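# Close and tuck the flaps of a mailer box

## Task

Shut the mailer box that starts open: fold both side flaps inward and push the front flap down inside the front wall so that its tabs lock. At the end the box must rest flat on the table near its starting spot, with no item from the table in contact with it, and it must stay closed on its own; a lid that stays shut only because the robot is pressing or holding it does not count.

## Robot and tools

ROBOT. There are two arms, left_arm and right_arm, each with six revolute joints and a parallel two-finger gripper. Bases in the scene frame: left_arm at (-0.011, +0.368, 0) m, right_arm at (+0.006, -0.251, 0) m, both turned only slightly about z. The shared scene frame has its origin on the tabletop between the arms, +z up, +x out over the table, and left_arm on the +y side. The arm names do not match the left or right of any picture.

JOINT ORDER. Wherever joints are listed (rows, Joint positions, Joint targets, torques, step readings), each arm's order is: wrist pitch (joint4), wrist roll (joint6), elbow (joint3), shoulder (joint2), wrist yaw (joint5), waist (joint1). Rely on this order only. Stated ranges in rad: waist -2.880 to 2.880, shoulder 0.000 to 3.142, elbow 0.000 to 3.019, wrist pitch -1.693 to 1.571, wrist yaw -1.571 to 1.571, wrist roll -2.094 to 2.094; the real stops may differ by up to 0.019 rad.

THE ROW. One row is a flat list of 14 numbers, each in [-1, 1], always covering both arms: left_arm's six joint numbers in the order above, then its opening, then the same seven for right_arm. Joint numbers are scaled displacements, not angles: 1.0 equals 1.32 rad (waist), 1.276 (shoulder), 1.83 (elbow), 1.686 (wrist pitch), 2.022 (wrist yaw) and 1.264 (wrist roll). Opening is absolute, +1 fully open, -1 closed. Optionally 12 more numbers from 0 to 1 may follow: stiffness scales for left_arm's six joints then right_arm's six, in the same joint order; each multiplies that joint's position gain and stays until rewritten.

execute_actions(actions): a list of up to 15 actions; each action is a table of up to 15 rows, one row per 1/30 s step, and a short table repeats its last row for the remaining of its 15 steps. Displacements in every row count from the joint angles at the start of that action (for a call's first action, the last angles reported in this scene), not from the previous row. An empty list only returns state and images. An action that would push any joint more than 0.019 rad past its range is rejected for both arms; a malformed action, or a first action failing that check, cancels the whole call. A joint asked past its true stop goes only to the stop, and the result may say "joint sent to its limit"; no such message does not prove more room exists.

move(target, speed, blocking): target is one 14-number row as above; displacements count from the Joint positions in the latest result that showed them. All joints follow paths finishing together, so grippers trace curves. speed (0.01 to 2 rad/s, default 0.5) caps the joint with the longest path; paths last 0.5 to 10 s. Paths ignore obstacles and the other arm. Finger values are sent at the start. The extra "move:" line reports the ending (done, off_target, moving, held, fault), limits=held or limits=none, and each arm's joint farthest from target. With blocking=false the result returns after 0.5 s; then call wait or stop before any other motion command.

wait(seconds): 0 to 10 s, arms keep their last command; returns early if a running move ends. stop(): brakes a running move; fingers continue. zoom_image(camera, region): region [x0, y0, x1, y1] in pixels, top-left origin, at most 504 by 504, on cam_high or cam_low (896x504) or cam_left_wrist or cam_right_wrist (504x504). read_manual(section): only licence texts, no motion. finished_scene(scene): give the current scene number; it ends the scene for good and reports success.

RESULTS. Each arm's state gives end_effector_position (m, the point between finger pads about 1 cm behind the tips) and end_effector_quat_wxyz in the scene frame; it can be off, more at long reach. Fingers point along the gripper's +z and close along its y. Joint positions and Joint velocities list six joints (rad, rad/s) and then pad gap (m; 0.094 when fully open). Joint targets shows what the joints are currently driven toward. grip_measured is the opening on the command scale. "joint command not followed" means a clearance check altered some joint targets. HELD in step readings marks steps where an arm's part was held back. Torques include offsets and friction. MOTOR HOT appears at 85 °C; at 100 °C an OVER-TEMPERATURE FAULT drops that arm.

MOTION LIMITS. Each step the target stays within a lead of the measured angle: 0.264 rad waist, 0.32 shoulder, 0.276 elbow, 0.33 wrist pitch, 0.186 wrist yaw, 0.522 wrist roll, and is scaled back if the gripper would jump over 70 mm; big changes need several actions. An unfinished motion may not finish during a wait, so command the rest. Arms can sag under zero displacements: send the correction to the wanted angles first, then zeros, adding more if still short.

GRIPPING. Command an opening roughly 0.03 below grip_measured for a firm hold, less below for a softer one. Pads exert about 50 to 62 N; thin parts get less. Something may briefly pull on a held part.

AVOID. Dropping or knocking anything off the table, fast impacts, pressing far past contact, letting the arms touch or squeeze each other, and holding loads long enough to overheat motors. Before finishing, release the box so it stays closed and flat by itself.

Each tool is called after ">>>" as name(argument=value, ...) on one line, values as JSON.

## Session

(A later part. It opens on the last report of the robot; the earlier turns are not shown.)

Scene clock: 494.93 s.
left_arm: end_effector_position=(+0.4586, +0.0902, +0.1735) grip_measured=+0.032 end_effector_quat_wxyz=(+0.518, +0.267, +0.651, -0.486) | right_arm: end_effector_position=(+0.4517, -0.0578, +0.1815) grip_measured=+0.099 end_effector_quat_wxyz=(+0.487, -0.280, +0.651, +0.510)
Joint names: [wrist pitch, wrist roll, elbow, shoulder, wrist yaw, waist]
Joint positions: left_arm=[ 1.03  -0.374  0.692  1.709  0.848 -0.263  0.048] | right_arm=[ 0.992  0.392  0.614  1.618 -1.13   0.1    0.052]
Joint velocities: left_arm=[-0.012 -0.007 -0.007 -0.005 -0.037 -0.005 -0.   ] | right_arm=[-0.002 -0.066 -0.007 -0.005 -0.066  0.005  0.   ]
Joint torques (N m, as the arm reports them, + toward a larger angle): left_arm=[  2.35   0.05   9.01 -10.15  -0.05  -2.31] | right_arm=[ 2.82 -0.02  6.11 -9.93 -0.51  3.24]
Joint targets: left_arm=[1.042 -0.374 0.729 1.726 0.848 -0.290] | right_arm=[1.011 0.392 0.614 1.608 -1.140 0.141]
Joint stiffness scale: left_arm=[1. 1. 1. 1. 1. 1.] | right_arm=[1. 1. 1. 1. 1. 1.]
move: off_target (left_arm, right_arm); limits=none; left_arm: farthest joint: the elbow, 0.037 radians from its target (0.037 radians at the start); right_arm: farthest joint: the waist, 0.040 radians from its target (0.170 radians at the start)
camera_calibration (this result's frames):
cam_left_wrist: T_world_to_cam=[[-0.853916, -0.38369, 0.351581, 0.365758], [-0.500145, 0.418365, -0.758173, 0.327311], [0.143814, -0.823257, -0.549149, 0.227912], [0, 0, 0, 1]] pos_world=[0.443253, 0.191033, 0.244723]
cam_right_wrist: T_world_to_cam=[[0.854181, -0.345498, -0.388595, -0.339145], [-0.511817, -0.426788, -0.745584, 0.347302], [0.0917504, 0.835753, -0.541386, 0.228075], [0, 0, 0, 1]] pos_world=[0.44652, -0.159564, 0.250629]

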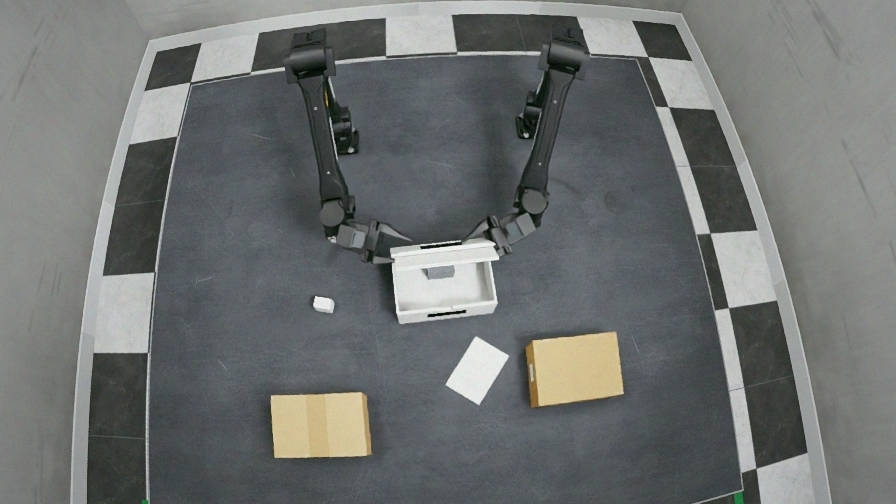

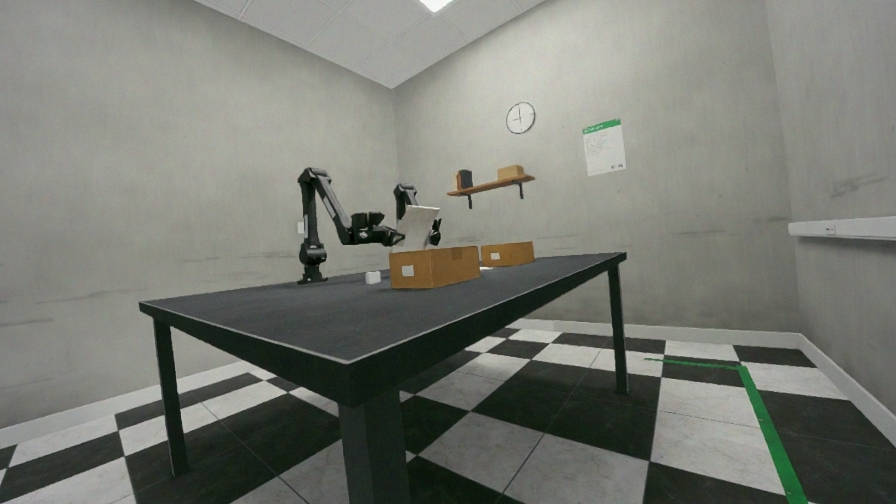

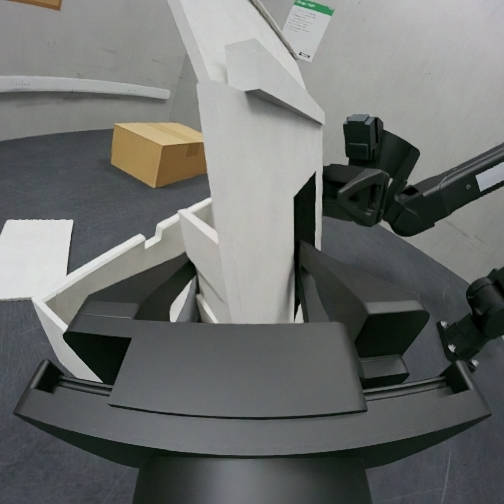

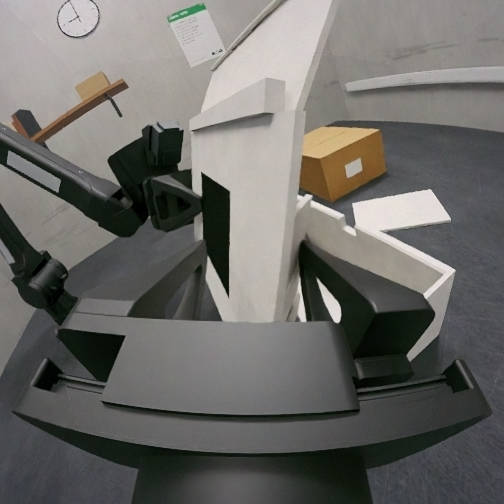

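>>> move(target=[0.046,-0.2,0.087,0.122,0.012,-0.003,0.03,0.056,0.2,0.08,0.125,-0.009,0.028,0.1], speed=0.15)

>>> zoom_image(camera="cam_high", region=[300, 170, 600, 330])

Scene clock: 516.17 s.
left_arm: end_effector_position=(+0.4866, +0.0837, +0.1542) grip_measured=+0.031 end_effector_quat_wxyz=(+0.427, +0.151, +0.679, -0.578) | right_arm: end_effector_position=(+0.4785, -0.0479, +0.1537) grip_measured=+0.099 end_effector_quat_wxyz=(+0.378, -0.162, +0.687, +0.598)
Joint names: [wrist pitch, wrist roll, elbow, shoulder, wrist yaw, waist]
Joint positions: left_arm=[ 1.108 -0.752  0.774  1.833  0.865 -0.256  0.048] | right_arm=[ 1.079  0.779  0.692  1.766 -1.14   0.114  0.052]
Joint velocities: left_arm=[-0.002  0.051 -0.002 -0.005 -0.007 -0.005 -0.001] | right_arm=[ 0.007  0.037 -0.007 -0.005 -0.081 -0.005 -0.001]
Joint torques (N m, as the arm reports them, + toward a larger angle): left_arm=[ 2.01 -0.16  8.1  -9.84  0.07 -1.03] | right_arm=[ 2.9   0.15  7.72 -9.76 -0.3   0.85]
Joint targets: left_arm=[1.114 -0.778 0.803 1.871 0.868 -0.266] | right_arm=[1.095 0.796 0.716 1.783 -1.145 0.136]
Joint stiffness scale: left_arm=[1. 1. 1. 1. 1. 1.] | right_arm=[1. 1. 1. 1. 1. 1.]
move: off_target (left_arm, right_arm); limits=none; left_arm: farthest joint: the shoulder, 0.037 radians from its target (0.161 radians at the start); right_arm: farthest joint: the elbow, 0.024 radians from its target (0.102 radians at the start)
camera_calibration (this result's frames):
cam_left_wrist: T_world_to_cam=[[-0.702425, -0.286286, 0.651643, 0.265806], [-0.711338, 0.313781, -0.628919, 0.421027], [-0.0244227, -0.905308, -0.424053, 0.277364], [0, 0, 0, 1]] pos_world=[0.492976, 0.195086, 0.209198]
cam_right_wrist: T_world_to_cam=[[0.669709, -0.254984, -0.697476, -0.229282], [-0.736011, -0.352954, -0.577677, 0.429482], [-0.0988786, 0.900226, -0.424048, 0.278533], [0, 0, 0, 1]] pos_world=[0.497197, -0.157619, 0.206294]

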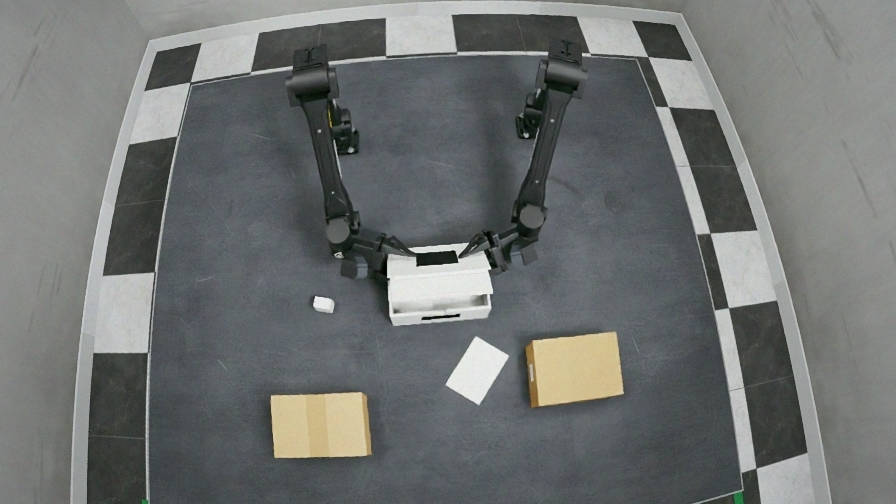

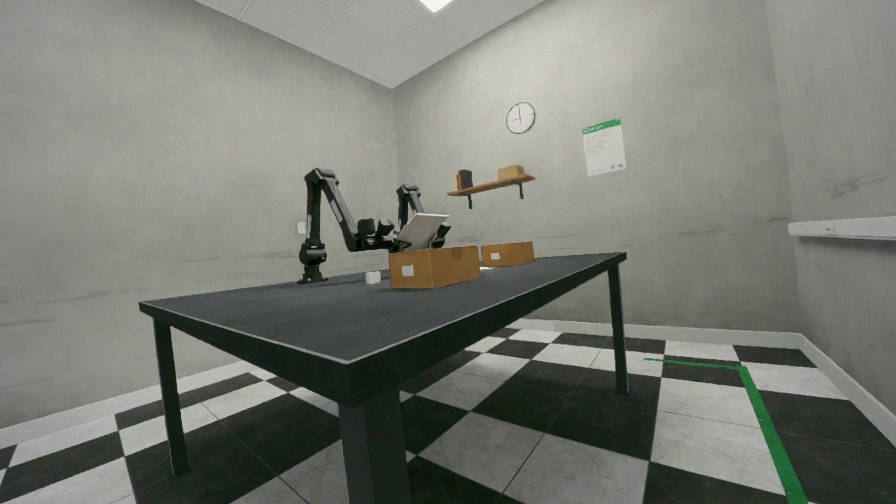

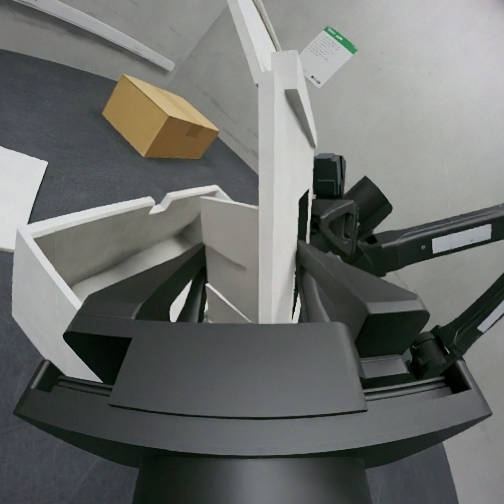

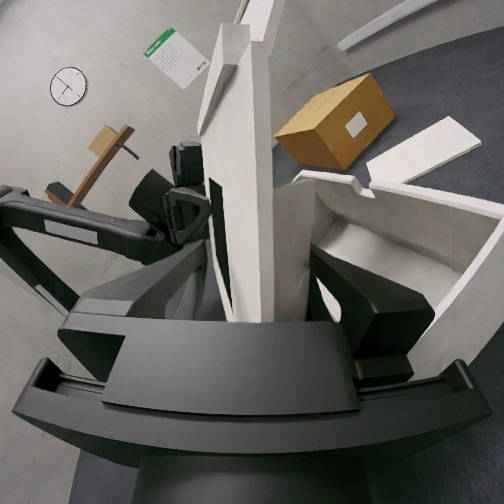

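Region (300, 170, 600, 330) of cam_high's 896x504 image, scaled by 1.680, with more detail than that image has; it fills the top 269 rows of this view, and the rest is white.

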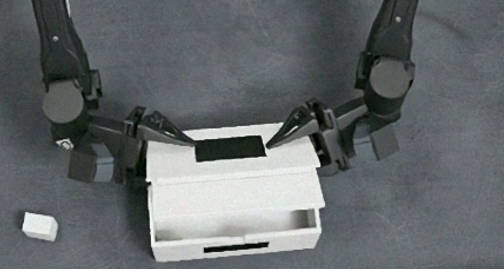

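>>> move(target=[0.005,-0.14,0.025,0.075,0.002,-0.008,0.03,0.036,0.14,0.025,0.065,-0.003,0.015,0.1], speed=0.12)

>>> zoom_image(camera="cam_high", region=[300, 170, 600, 330])

Scene clock: 532.40 s.
left_arm: end_effector_position=(+0.4950, +0.0844, +0.1566) grip_measured=+0.030 end_effector_quat_wxyz=(+0.361, +0.070, +0.685, -0.629) | right_arm: end_effector_position=(+0.4865, -0.0486, +0.1551) grip_measured=+0.099 end_effector_quat_wxyz=(+0.318, -0.087, +0.692, +0.642)
Joint names: [wrist pitch, wrist roll, elbow, shoulder, wrist yaw, waist]
Joint positions: left_arm=[ 1.14  -1.011  0.796  1.855  0.868 -0.25   0.048] | right_arm=[ 1.151  1.044  0.713  1.8   -1.141  0.111  0.052]
Joint velocities: left_arm=[-0.002  0.037  0.002 -0.024 -0.081 -0.024 -0.   ] | right_arm=[ 0.007  0.066 -0.007 -0.005 -0.037 -0.005 -0.   ]
Joint torques (N m, as the arm reports them, + toward a larger angle): left_arm=[ 0.67 -0.13  6.39 -7.14 -0.07 -1.44] | right_arm=[ 1.84  0.12  6.56 -7.7  -0.19  1.77]
Joint targets: left_arm=[1.117 -1.035 0.806 1.932 0.868 -0.266] | right_arm=[1.145 1.062 0.724 1.852 -1.145 0.133]
Joint stiffness scale: left_arm=[1. 1. 1. 1. 1. 1.] | right_arm=[1. 1. 1. 1. 1. 1.]
move: off_target (left_arm, right_arm); limits=none; left_arm: farthest joint: the shoulder, 0.077 radians from its target (0.099 radians at the start); right_arm: farthest joint: the shoulder, 0.052 radians from its target (0.086 radians at the start)
camera_calibration (this result's frames):
cam_left_wrist: T_world_to_cam=[[-0.553914, -0.197948, 0.8087, 0.164825], [-0.825707, 0.255102, -0.503121, 0.470065], [-0.106709, -0.946435, -0.304751, 0.304771], [0, 0, 0, 1]] pos_world=[0.511957, 0.201158, 0.196084]
cam_right_wrist: T_world_to_cam=[[0.523124, -0.183203, -0.832333, -0.138096], [-0.834902, -0.306243, -0.457333, 0.467682], [-0.171111, 0.934159, -0.313159, 0.300128], [0, 0, 0, 1]] pos_world=[0.514065, -0.162443, 0.192932]

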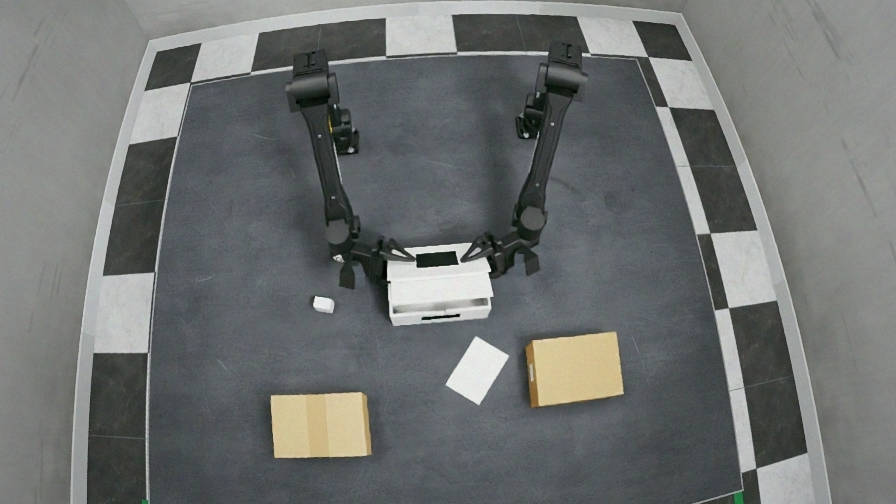

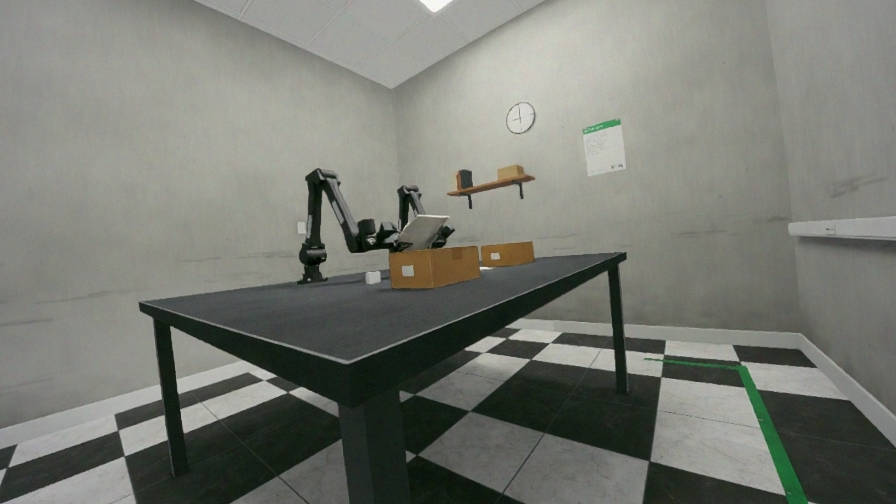

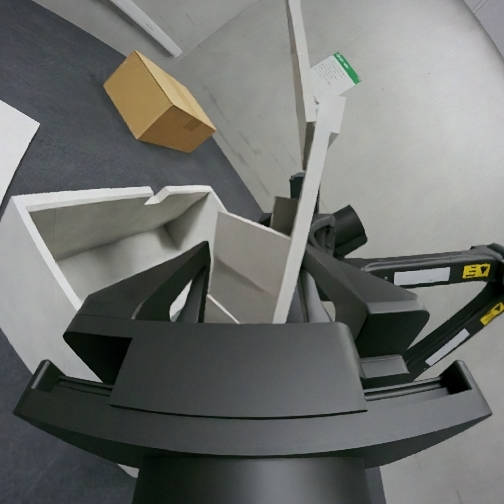

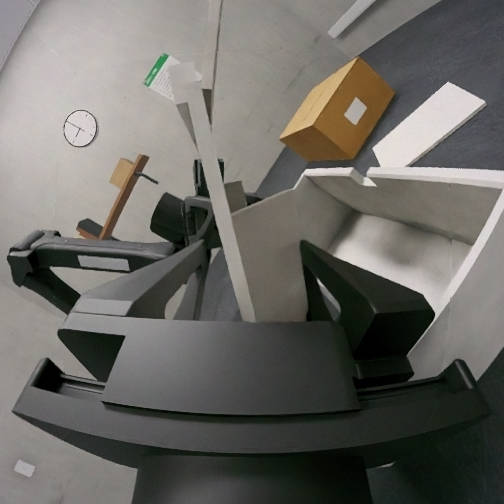

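Region (300, 170, 600, 330) of cam_high's 896x504 image, scaled by 1.680, with more detail than that image has; it fills the top 269 rows of this view, and the rest is white.

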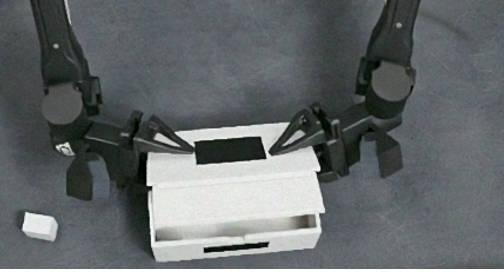

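>>> move(target=[-0.01,0.05,0.008,0.03,0.04,0.055,0.03,-0.005,-0.05,0.008,0.025,-0.03,-0.048,0.03], speed=0.06)

>>> zoom_image(camera="cam_high", region=[300, 170, 600, 330])

Scene clock: 548.60 s.
left_arm: end_effector_position=(+0.5022, +0.1114, +0.1443) grip_measured=+0.030 end_effector_quat_wxyz=(+0.377, +0.093, +0.690, -0.611) | right_arm: end_effector_position=(+0.4880, -0.0681, +0.1465) grip_measured=+0.032 end_effector_quat_wxyz=(+0.339, -0.114, +0.692, +0.627)
Joint names: [wrist pitch, wrist roll, elbow, shoulder, wrist yaw, waist]
Joint positions: left_arm=[ 1.128 -0.926  0.796  1.873  0.932 -0.188  0.048] | right_arm=[ 1.151  0.956  0.713  1.817 -1.188  0.065  0.048]
Joint velocities: left_arm=[ 0.012 -0.037 -0.007  0.005 -0.081 -0.015  0.   ] | right_arm=[-0.032 -0.051  0.007 -0.015  0.037 -0.005  0.001]
Joint torques (N m, as the arm reports them, + toward a larger angle): left_arm=[  1.42   0.26   6.27 -11.43   0.09   0.4 ] | right_arm=[  1.69  -0.23   6.22 -10.28  -0.2   -1.56]
Joint targets: left_arm=[1.122 -0.909 0.806 1.895 0.936 -0.180] | right_arm=[1.141 0.943 0.723 1.833 -1.191 0.051]
Joint stiffness scale: left_arm=[1. 1. 1. 1. 1. 1.] | right_arm=[1. 1. 1. 1. 1. 1.]
move: off_target (left_arm); limits=none; left_arm: farthest joint: the shoulder, 0.022 radians from its target (0.039 radians at the start); right_arm: farthest joint: the shoulder, 0.016 radians from its target (0.033 radians at the start)
camera_calibration (this result's frames):
cam_left_wrist: T_world_to_cam=[[-0.592943, -0.235274, 0.770107, 0.213352], [-0.800349, 0.277488, -0.531453, 0.451852], [-0.088659, -0.931475, -0.352836, 0.323495], [0, 0, 0, 1]] pos_world=[0.516825, 0.22614, 0.189975]
cam_right_wrist: T_world_to_cam=[[0.577027, -0.21043, -0.789151, -0.184107], [-0.803202, -0.321315, -0.501621, 0.448963], [-0.148009, 0.923296, -0.354425, 0.309942], [0, 0, 0, 1]] pos_world=[0.512717, -0.180652, 0.189773]

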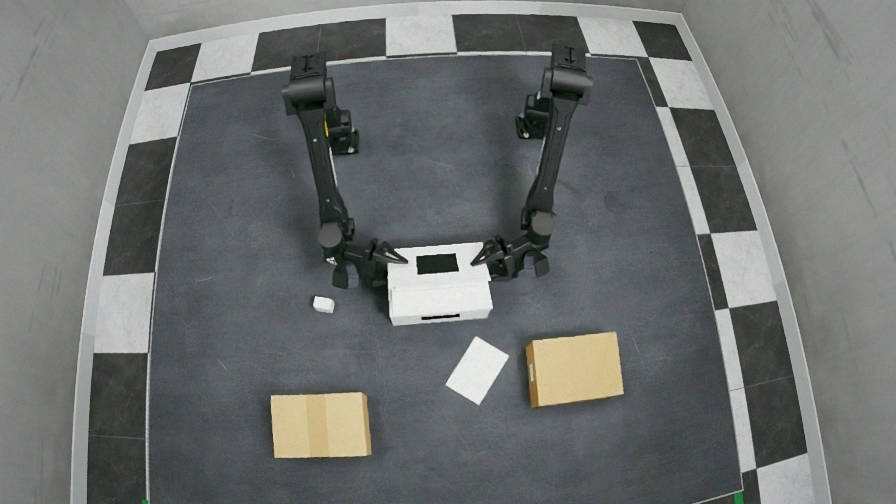

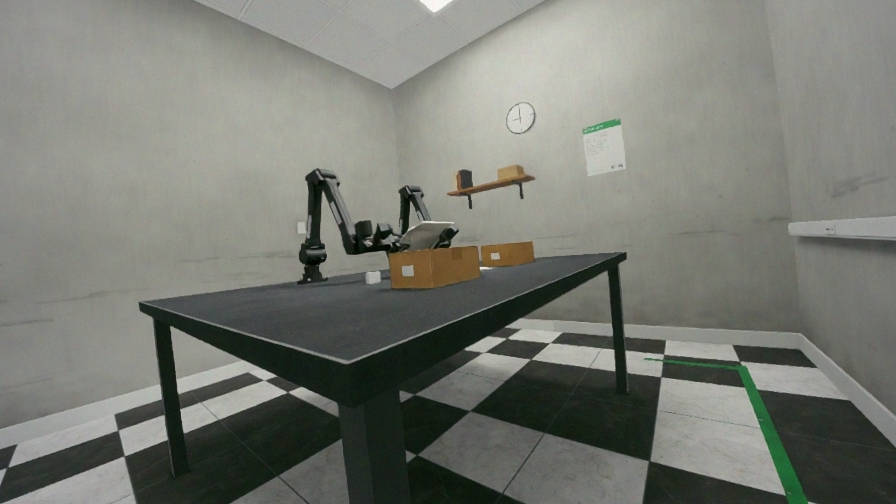

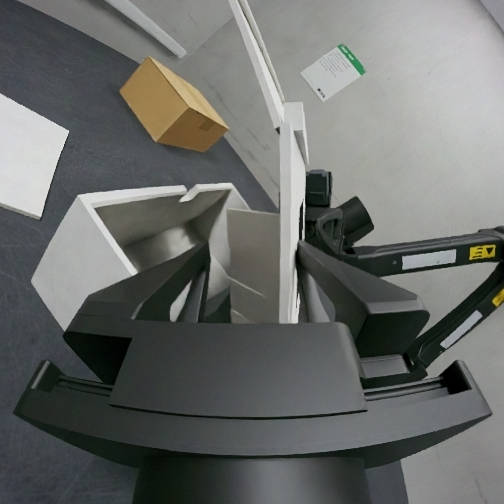

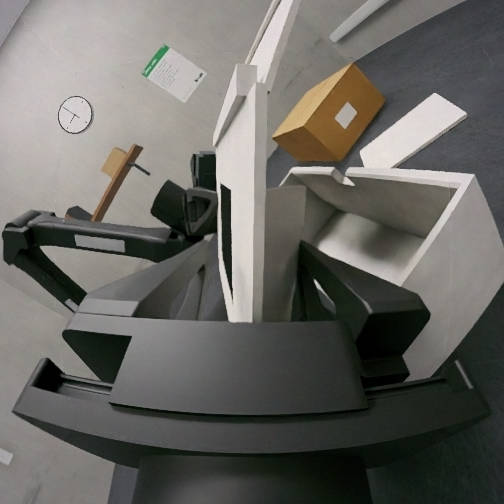

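Region (300, 170, 600, 330) of cam_high's 896x504 image, scaled by 1.680, with more detail than that image has; it fills the top 269 rows of this view, and the rest is white.

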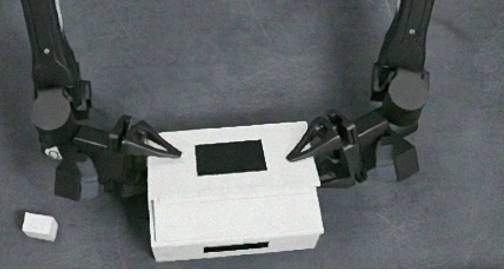

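>>> move(target=[-0.003,0,0.008,0.012,0.032,0.048,0.03,-0.005,0,0.008,0.005,-0.1,-0.145,0.03], speed=0.12)

>>> move(target=[-0.003,-0.03,0.008,0.045,0,0,0.03,-0.005,0,0.008,0.005,0,0,0.03], speed=0.06)

>>> zoom_image(camera="cam_high", region=[300, 190, 600, 350])

Scene clock: 564.13 s.
left_arm: end_effector_position=(+0.5070, +0.1348, +0.1440) grip_measured=+0.030 end_effector_quat_wxyz=(+0.377, +0.093, +0.691, -0.610) | right_arm: end_effector_position=(+0.4864, -0.1415, +0.1452) grip_measured=+0.032 end_effector_quat_wxyz=(+0.341, -0.113, +0.694, +0.623)
Joint names: [wrist pitch, wrist roll, elbow, shoulder, wrist yaw, waist]
Joint positions: left_arm=[ 1.128 -0.925  0.796  1.873  0.983 -0.136  0.048] | right_arm=[ 1.151  0.955  0.713  1.817 -1.353 -0.106  0.048]
Joint velocities: left_arm=[-0.002  0.022  0.002 -0.015 -0.051 -0.005  0.   ] | right_arm=[-0.012  0.022 -0.007 -0.015 -0.051  0.005 -0.   ]
Joint torques (N m, as the arm reports them, + toward a larger angle): left_arm=[  1.42   0.08   6.27 -11.89   0.08   0.53] | right_arm=[  1.77  -0.06   6.21 -11.4   -0.2   -0.9 ]
Joint targets: left_arm=[1.123 -0.926 0.806 1.889 0.986 -0.127] | right_arm=[1.141 0.956 0.723 1.823 -1.356 -0.118]
Joint stiffness scale: left_arm=[1. 1. 1. 1. 1. 1.] | right_arm=[1. 1. 1. 1. 1. 1.]
move: done; limits=none; left_arm: farthest joint: the shoulder, 0.016 radians from its target (0.016 radians at the start); right_arm: farthest joint: the waist, 0.012 radians from its target (0.183 radians at the start)
camera_calibration (this result's frames):
cam_left_wrist: T_world_to_cam=[[-0.593216, -0.238302, 0.768965, 0.222725], [-0.800343, 0.27764, -0.531382, 0.449014], [-0.0868656, -0.93066, -0.355424, 0.344946], [0, 0, 0, 1]] pos_world=[0.521453, 0.249439, 0.189932]
cam_right_wrist: T_world_to_cam=[[0.575572, -0.220674, -0.787413, -0.200638], [-0.80542, -0.319565, -0.499176, 0.424468], [-0.141475, 0.92151, -0.361668, 0.374627], [0, 0, 0, 1]] pos_world=[0.510357, -0.253853, 0.189389]

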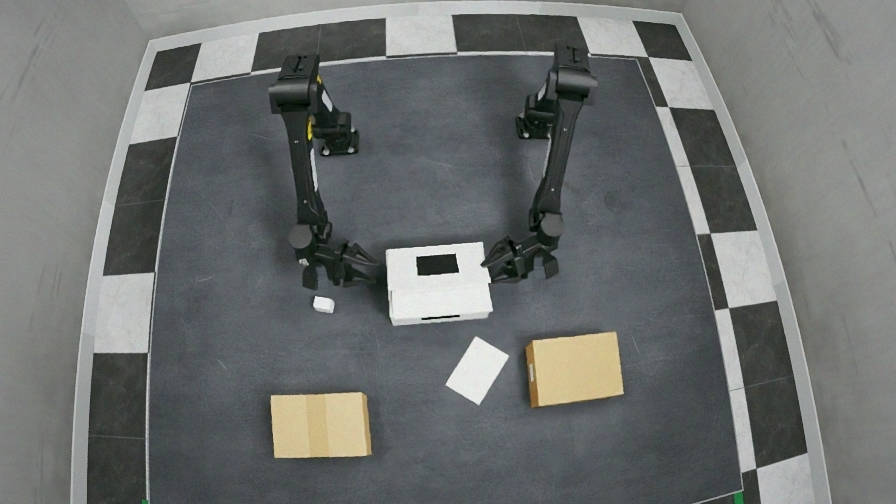

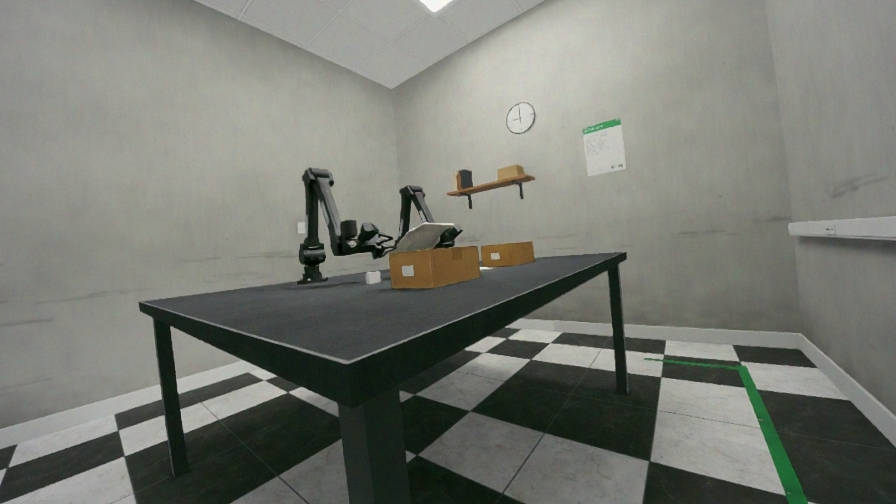

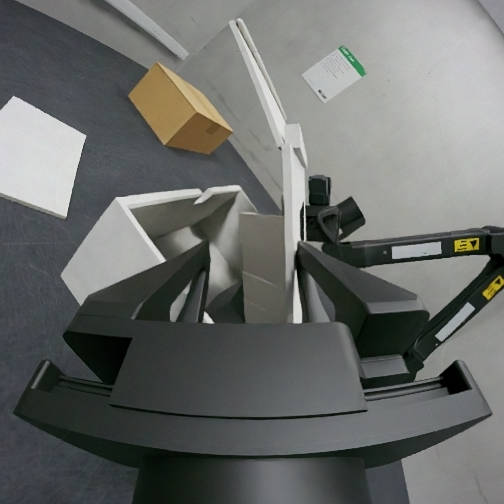

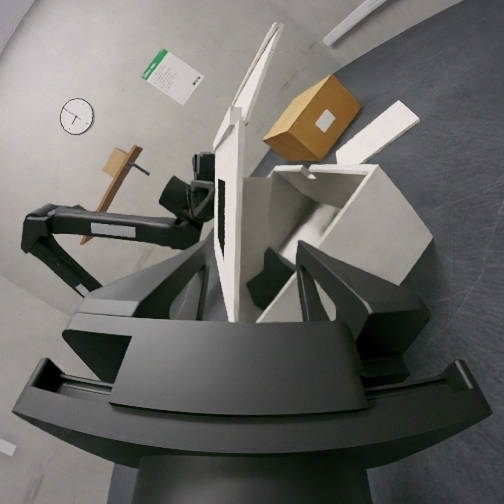

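Scene clock: 565.47 s.
left_arm: end_effector_position=(+0.5072, +0.1347, +0.1291) grip_measured=+0.030 end_effector_quat_wxyz=(+0.355, +0.071, +0.699, -0.617) | right_arm: end_effector_position=(+0.4864, -0.1415, +0.1452) grip_measured=+0.032 end_effector_quat_wxyz=(+0.341, -0.113, +0.694, +0.623)
Joint names: [wrist pitch, wrist roll, elbow, shoulder, wrist yaw, waist]
Joint positions: left_arm=[ 1.128 -0.967  0.796  1.901  0.983 -0.136  0.048] | right_arm=[ 1.151  0.955  0.713  1.817 -1.353 -0.106  0.048]
Joint velocities: left_arm=[ 0.012 -0.007  0.012 -0.005  0.007 -0.015 -0.   ] | right_arm=[-0.012  0.022 -0.002  0.005 -0.022 -0.015 -0.   ]
Joint torques (N m, as the arm reports them, + toward a larger angle): left_arm=[  1.45  -0.06   6.09 -10.85  -0.04  -0.09] | right_arm=[  1.7   -0.04   6.17 -11.15  -0.05   0.13]
Joint targets: left_arm=[1.123 -0.986 0.806 1.932 0.983 -0.136] | right_arm=[1.141 0.955 0.723 1.823 -1.353 -0.106]
Joint stiffness scale: left_arm=[1. 1. 1. 1. 1. 1.] | right_arm=[1. 1. 1. 1. 1. 1.]
move: off_target (left_arm); limits=none; left_arm: farthest joint: the shoulder, 0.031 radians from its target (0.059 radians at the start); right_arm: farthest joint: the elbow, 0.010 radians from its target (0.010 radians at the start)
camera_calibration (this result's frames):
cam_left_wrist: T_world_to_cam=[[-0.541482, -0.228161, 0.80916, 0.201486], [-0.833423, 0.272144, -0.480982, 0.452247], [-0.110466, -0.934816, -0.337516, 0.349855], [0, 0, 0, 1]] pos_world=[0.524661, 0.249945, 0.17257]
cam_right_wrist: T_world_to_cam=[[0.575572, -0.220674, -0.787413, -0.200638], [-0.80542, -0.319565, -0.499176, 0.424468], [-0.141475, 0.92151, -0.361668, 0.374627], [0, 0, 0, 1]] pos_world=[0.510357, -0.253853, 0.189389]

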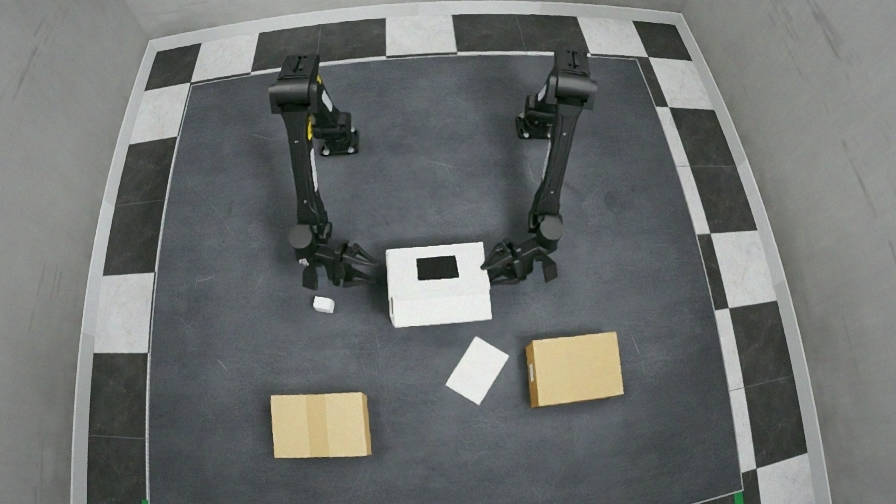

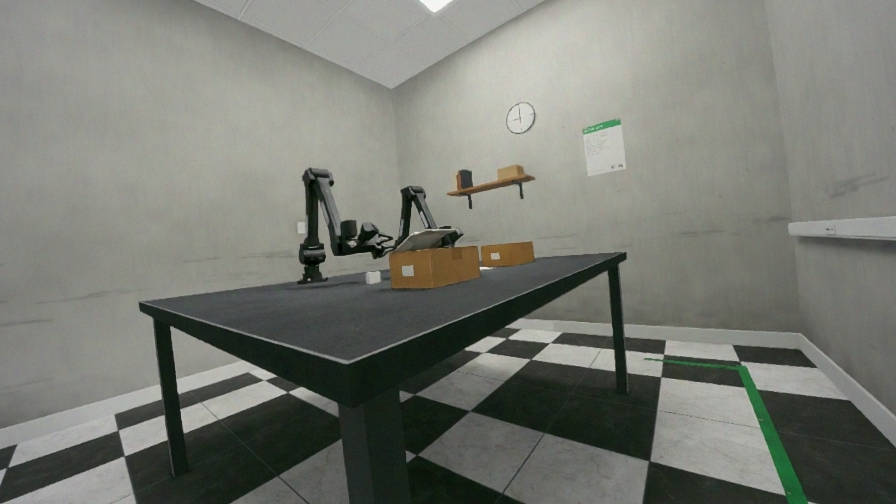

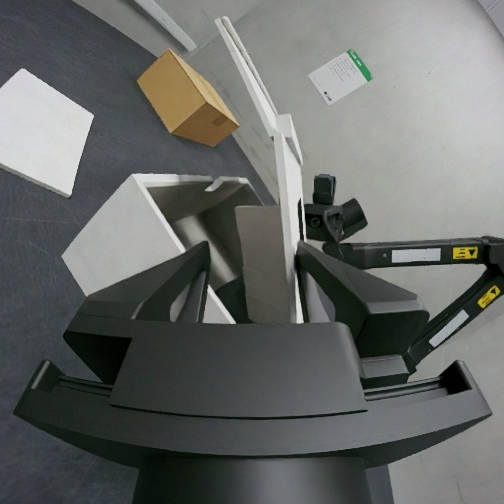

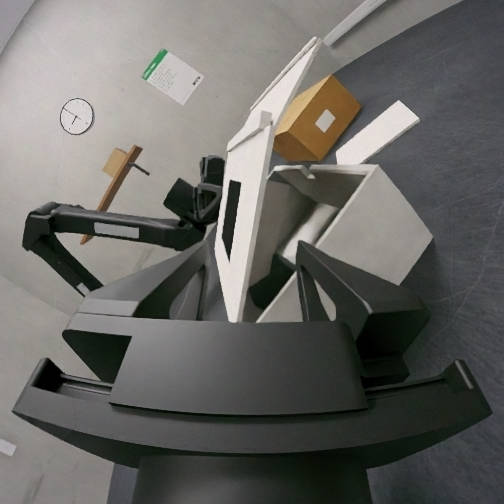

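Region (300, 190, 600, 350) of cam_high's 896x504 image, scaled by 1.680, with more detail than that image has; it fills the top 269 rows of this view, and the rest is white.

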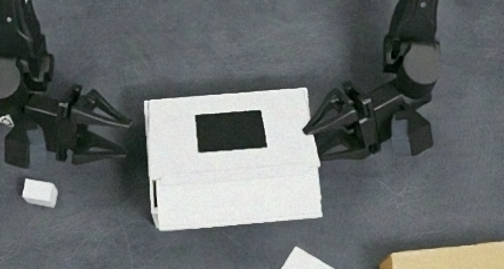

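>>> move(target=[-0.003,-0.009,0.008,0.02,0,0,0.03,-0.189,-1,0.412,0.149,-0.123,-0.045,-0.2], speed=1.2)

>>> move(target=[-0.003,-0.009,0.008,0.02,0,0,0.03,0,-0.33,0.022,0.005,0,0,-0.2], speed=0.8)

Scene clock: 617.13 s.
left_arm: end_effector_position=(+0.5072, +0.1347, +0.1291) grip_measured=+0.030 end_effector_quat_wxyz=(+0.354, +0.071, +0.699, -0.617) | right_arm: end_effector_position=(+0.5534, -0.1551, +0.1582) grip_measured=-0.198 end_effector_quat_wxyz=(+0.574, -0.455, +0.540, +0.415)
Joint names: [wrist pitch, wrist roll, elbow, shoulder, wrist yaw, waist]
Joint positions: left_arm=[ 1.128 -0.967  0.796  1.901  0.983 -0.136  0.048] | right_arm=[ 0.973 -0.045  0.967  1.911 -1.464 -0.122  0.038]
Joint velocities: left_arm=[ 0.017 -0.022 -0.002  0.005  0.022  0.005 -0.001] | right_arm=[-0.002 -0.022 -0.012 -0.005 -0.11  -0.005 -0.   ]
Joint torques (N m, as the arm reports them, + toward a larger angle): left_arm=[  1.44  -0.08   6.05 -11.21  -0.05  -0.04] | right_arm=[  2.05   0.21   6.44 -14.41  -0.13  -0.8 ]
Joint targets: left_arm=[1.123 -0.985 0.806 1.928 0.983 -0.136] | right_arm=[0.975 -0.034 0.968 1.910 -1.466 -0.122]
Joint stiffness scale: left_arm=[1. 1. 1. 1. 1. 1.] | right_arm=[1. 1. 1. 1. 1. 1.]
move: held (right_arm), off_target (left_arm); limits=held; held on 31 of 64 steps (right_arm), including the last (right_arm); left_arm: farthest joint: the shoulder, 0.026 radians from its target (0.026 radians at the start); right_arm: farthest joint: the wrist roll, 1.022 radians from its target (2.022 radians at the start)
joint command not followed: on one or more control steps a check withheld the commanded joint targets of the right arm, and it was not sent them on those steps. On the call's last step the targets were still withheld.
cause: the commanded joint targets would bring two parts of the arm too close to each other (its wrist (the part past the wrist pitch) and its wrist camera, with the wrist yaw and the wrist roll between them); next, command targets that bring no two parts of the arm closer together.
camera_calibration (this result's frames):
cam_left_wrist: T_world_to_cam=[[-0.541202, -0.228033, 0.809384, 0.201297], [-0.833589, 0.272073, -0.480734, 0.452309], [-0.110588, -0.934868, -0.337332, 0.3499], [0, 0, 0, 1]] pos_world=[0.524677, 0.249951, 0.172546]
cam_right_wrist: T_world_to_cam=[[0.961284, -0.264749, 0.0764274, -0.588961], [-0.0910737, -0.567012, -0.818659, 0.0973725], [0.260074, 0.780004, -0.569171, 0.190004], [0, 0, 0, 1]] pos_world=[0.525612, -0.24892, 0.232873]

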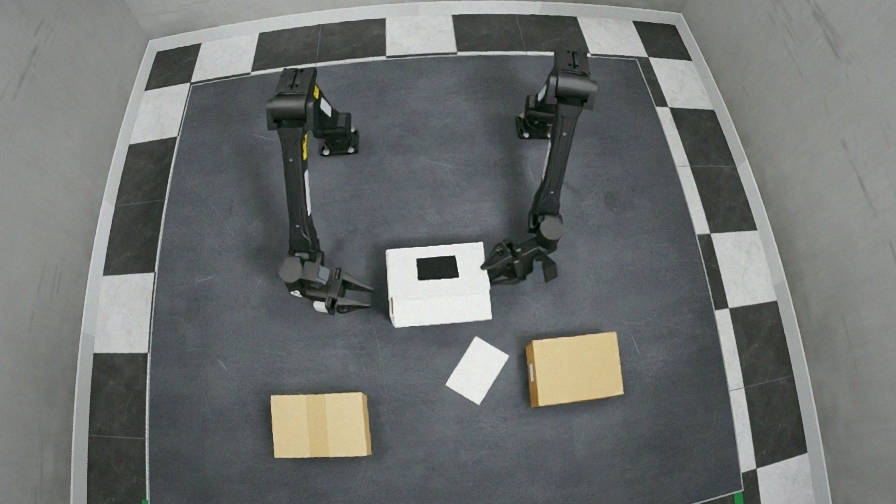

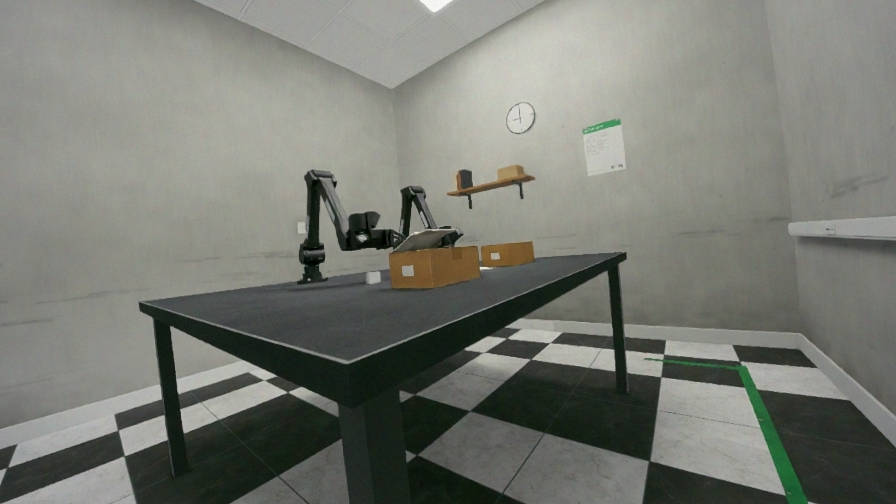

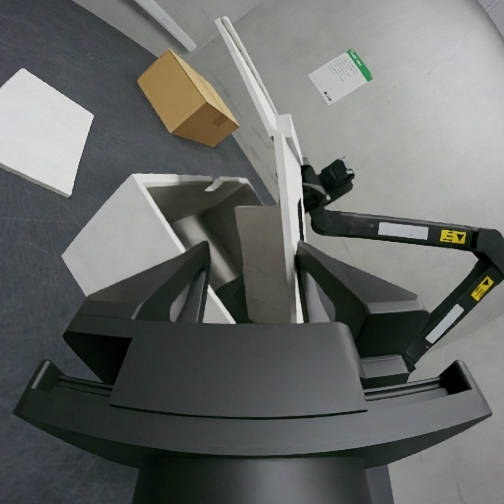

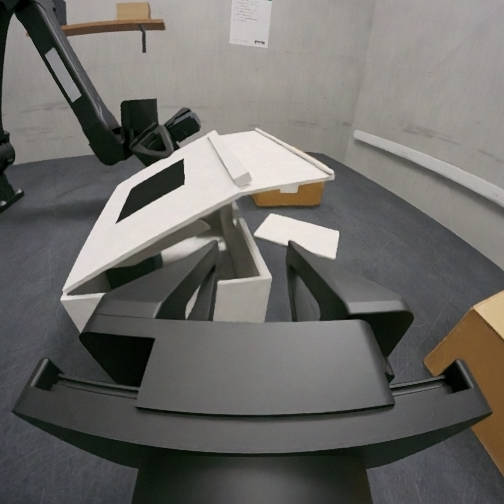

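Scene clock: 618.33 s.
left_arm: end_effector_position=(+0.5072, +0.1347, +0.1291) grip_measured=+0.030 end_effector_quat_wxyz=(+0.354, +0.071, +0.699, -0.617) | right_arm: end_effector_position=(+0.5534, -0.1551, +0.1582) grip_measured=-0.198 end_effector_quat_wxyz=(+0.595, -0.483, +0.515, +0.384)
Joint names: [wrist pitch, wrist roll, elbow, shoulder, wrist yaw, waist]
Joint positions: left_arm=[ 1.128 -0.967  0.796  1.901  0.983 -0.136  0.048] | right_arm=[ 0.973 -0.15   0.967  1.911 -1.464 -0.122  0.038]
Joint velocities: left_arm=[ 0.002 -0.022  0.007 -0.005  0.022 -0.005  0.001] | right_arm=[-0.012 -0.095  0.002 -0.015  0.051 -0.005  0.001]
Joint torques (N m, as the arm reports them, + toward a larger angle): left_arm=[  1.43  -0.07   6.06 -11.29  -0.04  -0.04] | right_arm=[  1.74   0.1    6.23 -13.46  -0.09  -0.05]
Joint targets: left_arm=[1.123 -0.985 0.806 1.928 0.983 -0.136] | right_arm=[0.973 -0.144 0.967 1.911 -1.464 -0.122]
Joint stiffness scale: left_arm=[1. 1. 1. 1. 1. 1.] | right_arm=[1. 1. 1. 1. 1. 1.]
move: held (right_arm), off_target (left_arm); limits=held; held on 26 of 36 steps (right_arm), including the last (right_arm); left_arm: farthest joint: the shoulder, 0.026 radians from its target (0.026 radians at the start); right_arm: farthest joint: the wrist roll, 0.562 radians from its target (0.668 radians at the start)
joint command not followed: on one or more control steps a check withheld the commanded joint targets of the right arm, and it was not sent them on those steps. On the call's last step the targets were still withheld.
cause: the commanded joint targets would bring two parts of the arm too close to each other (its wrist (the part past the wrist pitch) and its wrist camera, with the wrist yaw and the wrist roll between them); next, command targets that bring no two parts of the arm closer together.
camera_calibration (this result's frames):
cam_left_wrist: T_world_to_cam=[[-0.541202, -0.228033, 0.809384, 0.201297], [-0.833589, 0.272073, -0.480734, 0.452309], [-0.110588, -0.934868, -0.337332, 0.3499], [0, 0, 0, 1]] pos_world=[0.524677, 0.249951, 0.172546]
cam_right_wrist: T_world_to_cam=[[0.947981, -0.26177, 0.181132, -0.597699], [-0.00774385, -0.587807, -0.808964, 0.0464982], [0.318233, 0.76548, -0.559257, 0.153998], [0, 0, 0, 1]] pos_world=[0.51796, -0.24701, 0.232002]

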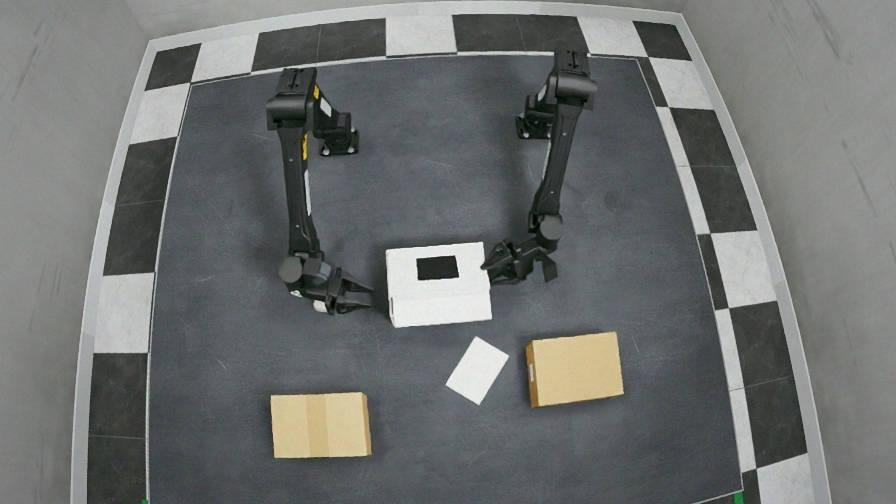

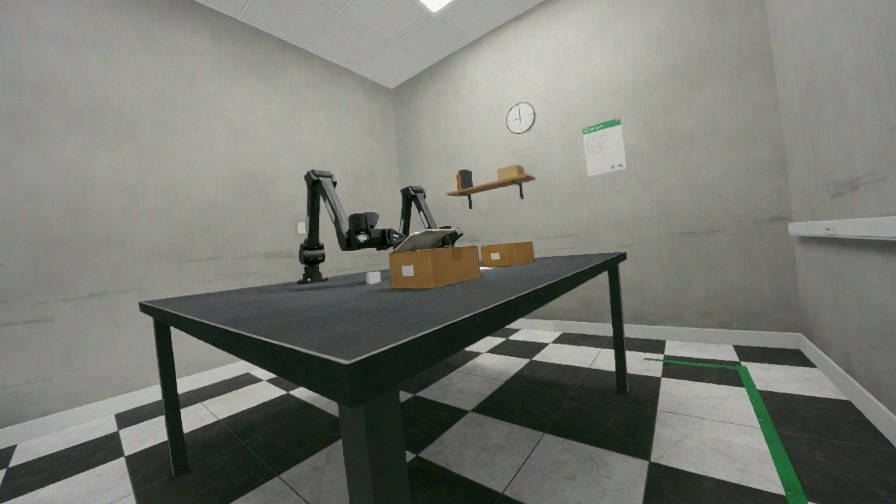

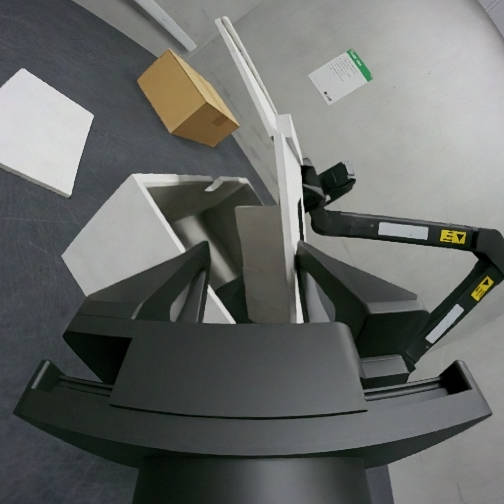

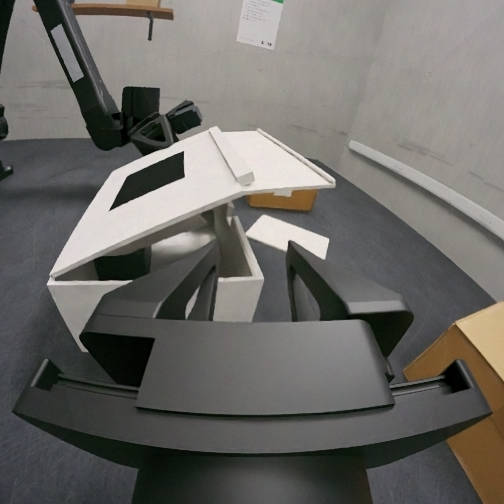

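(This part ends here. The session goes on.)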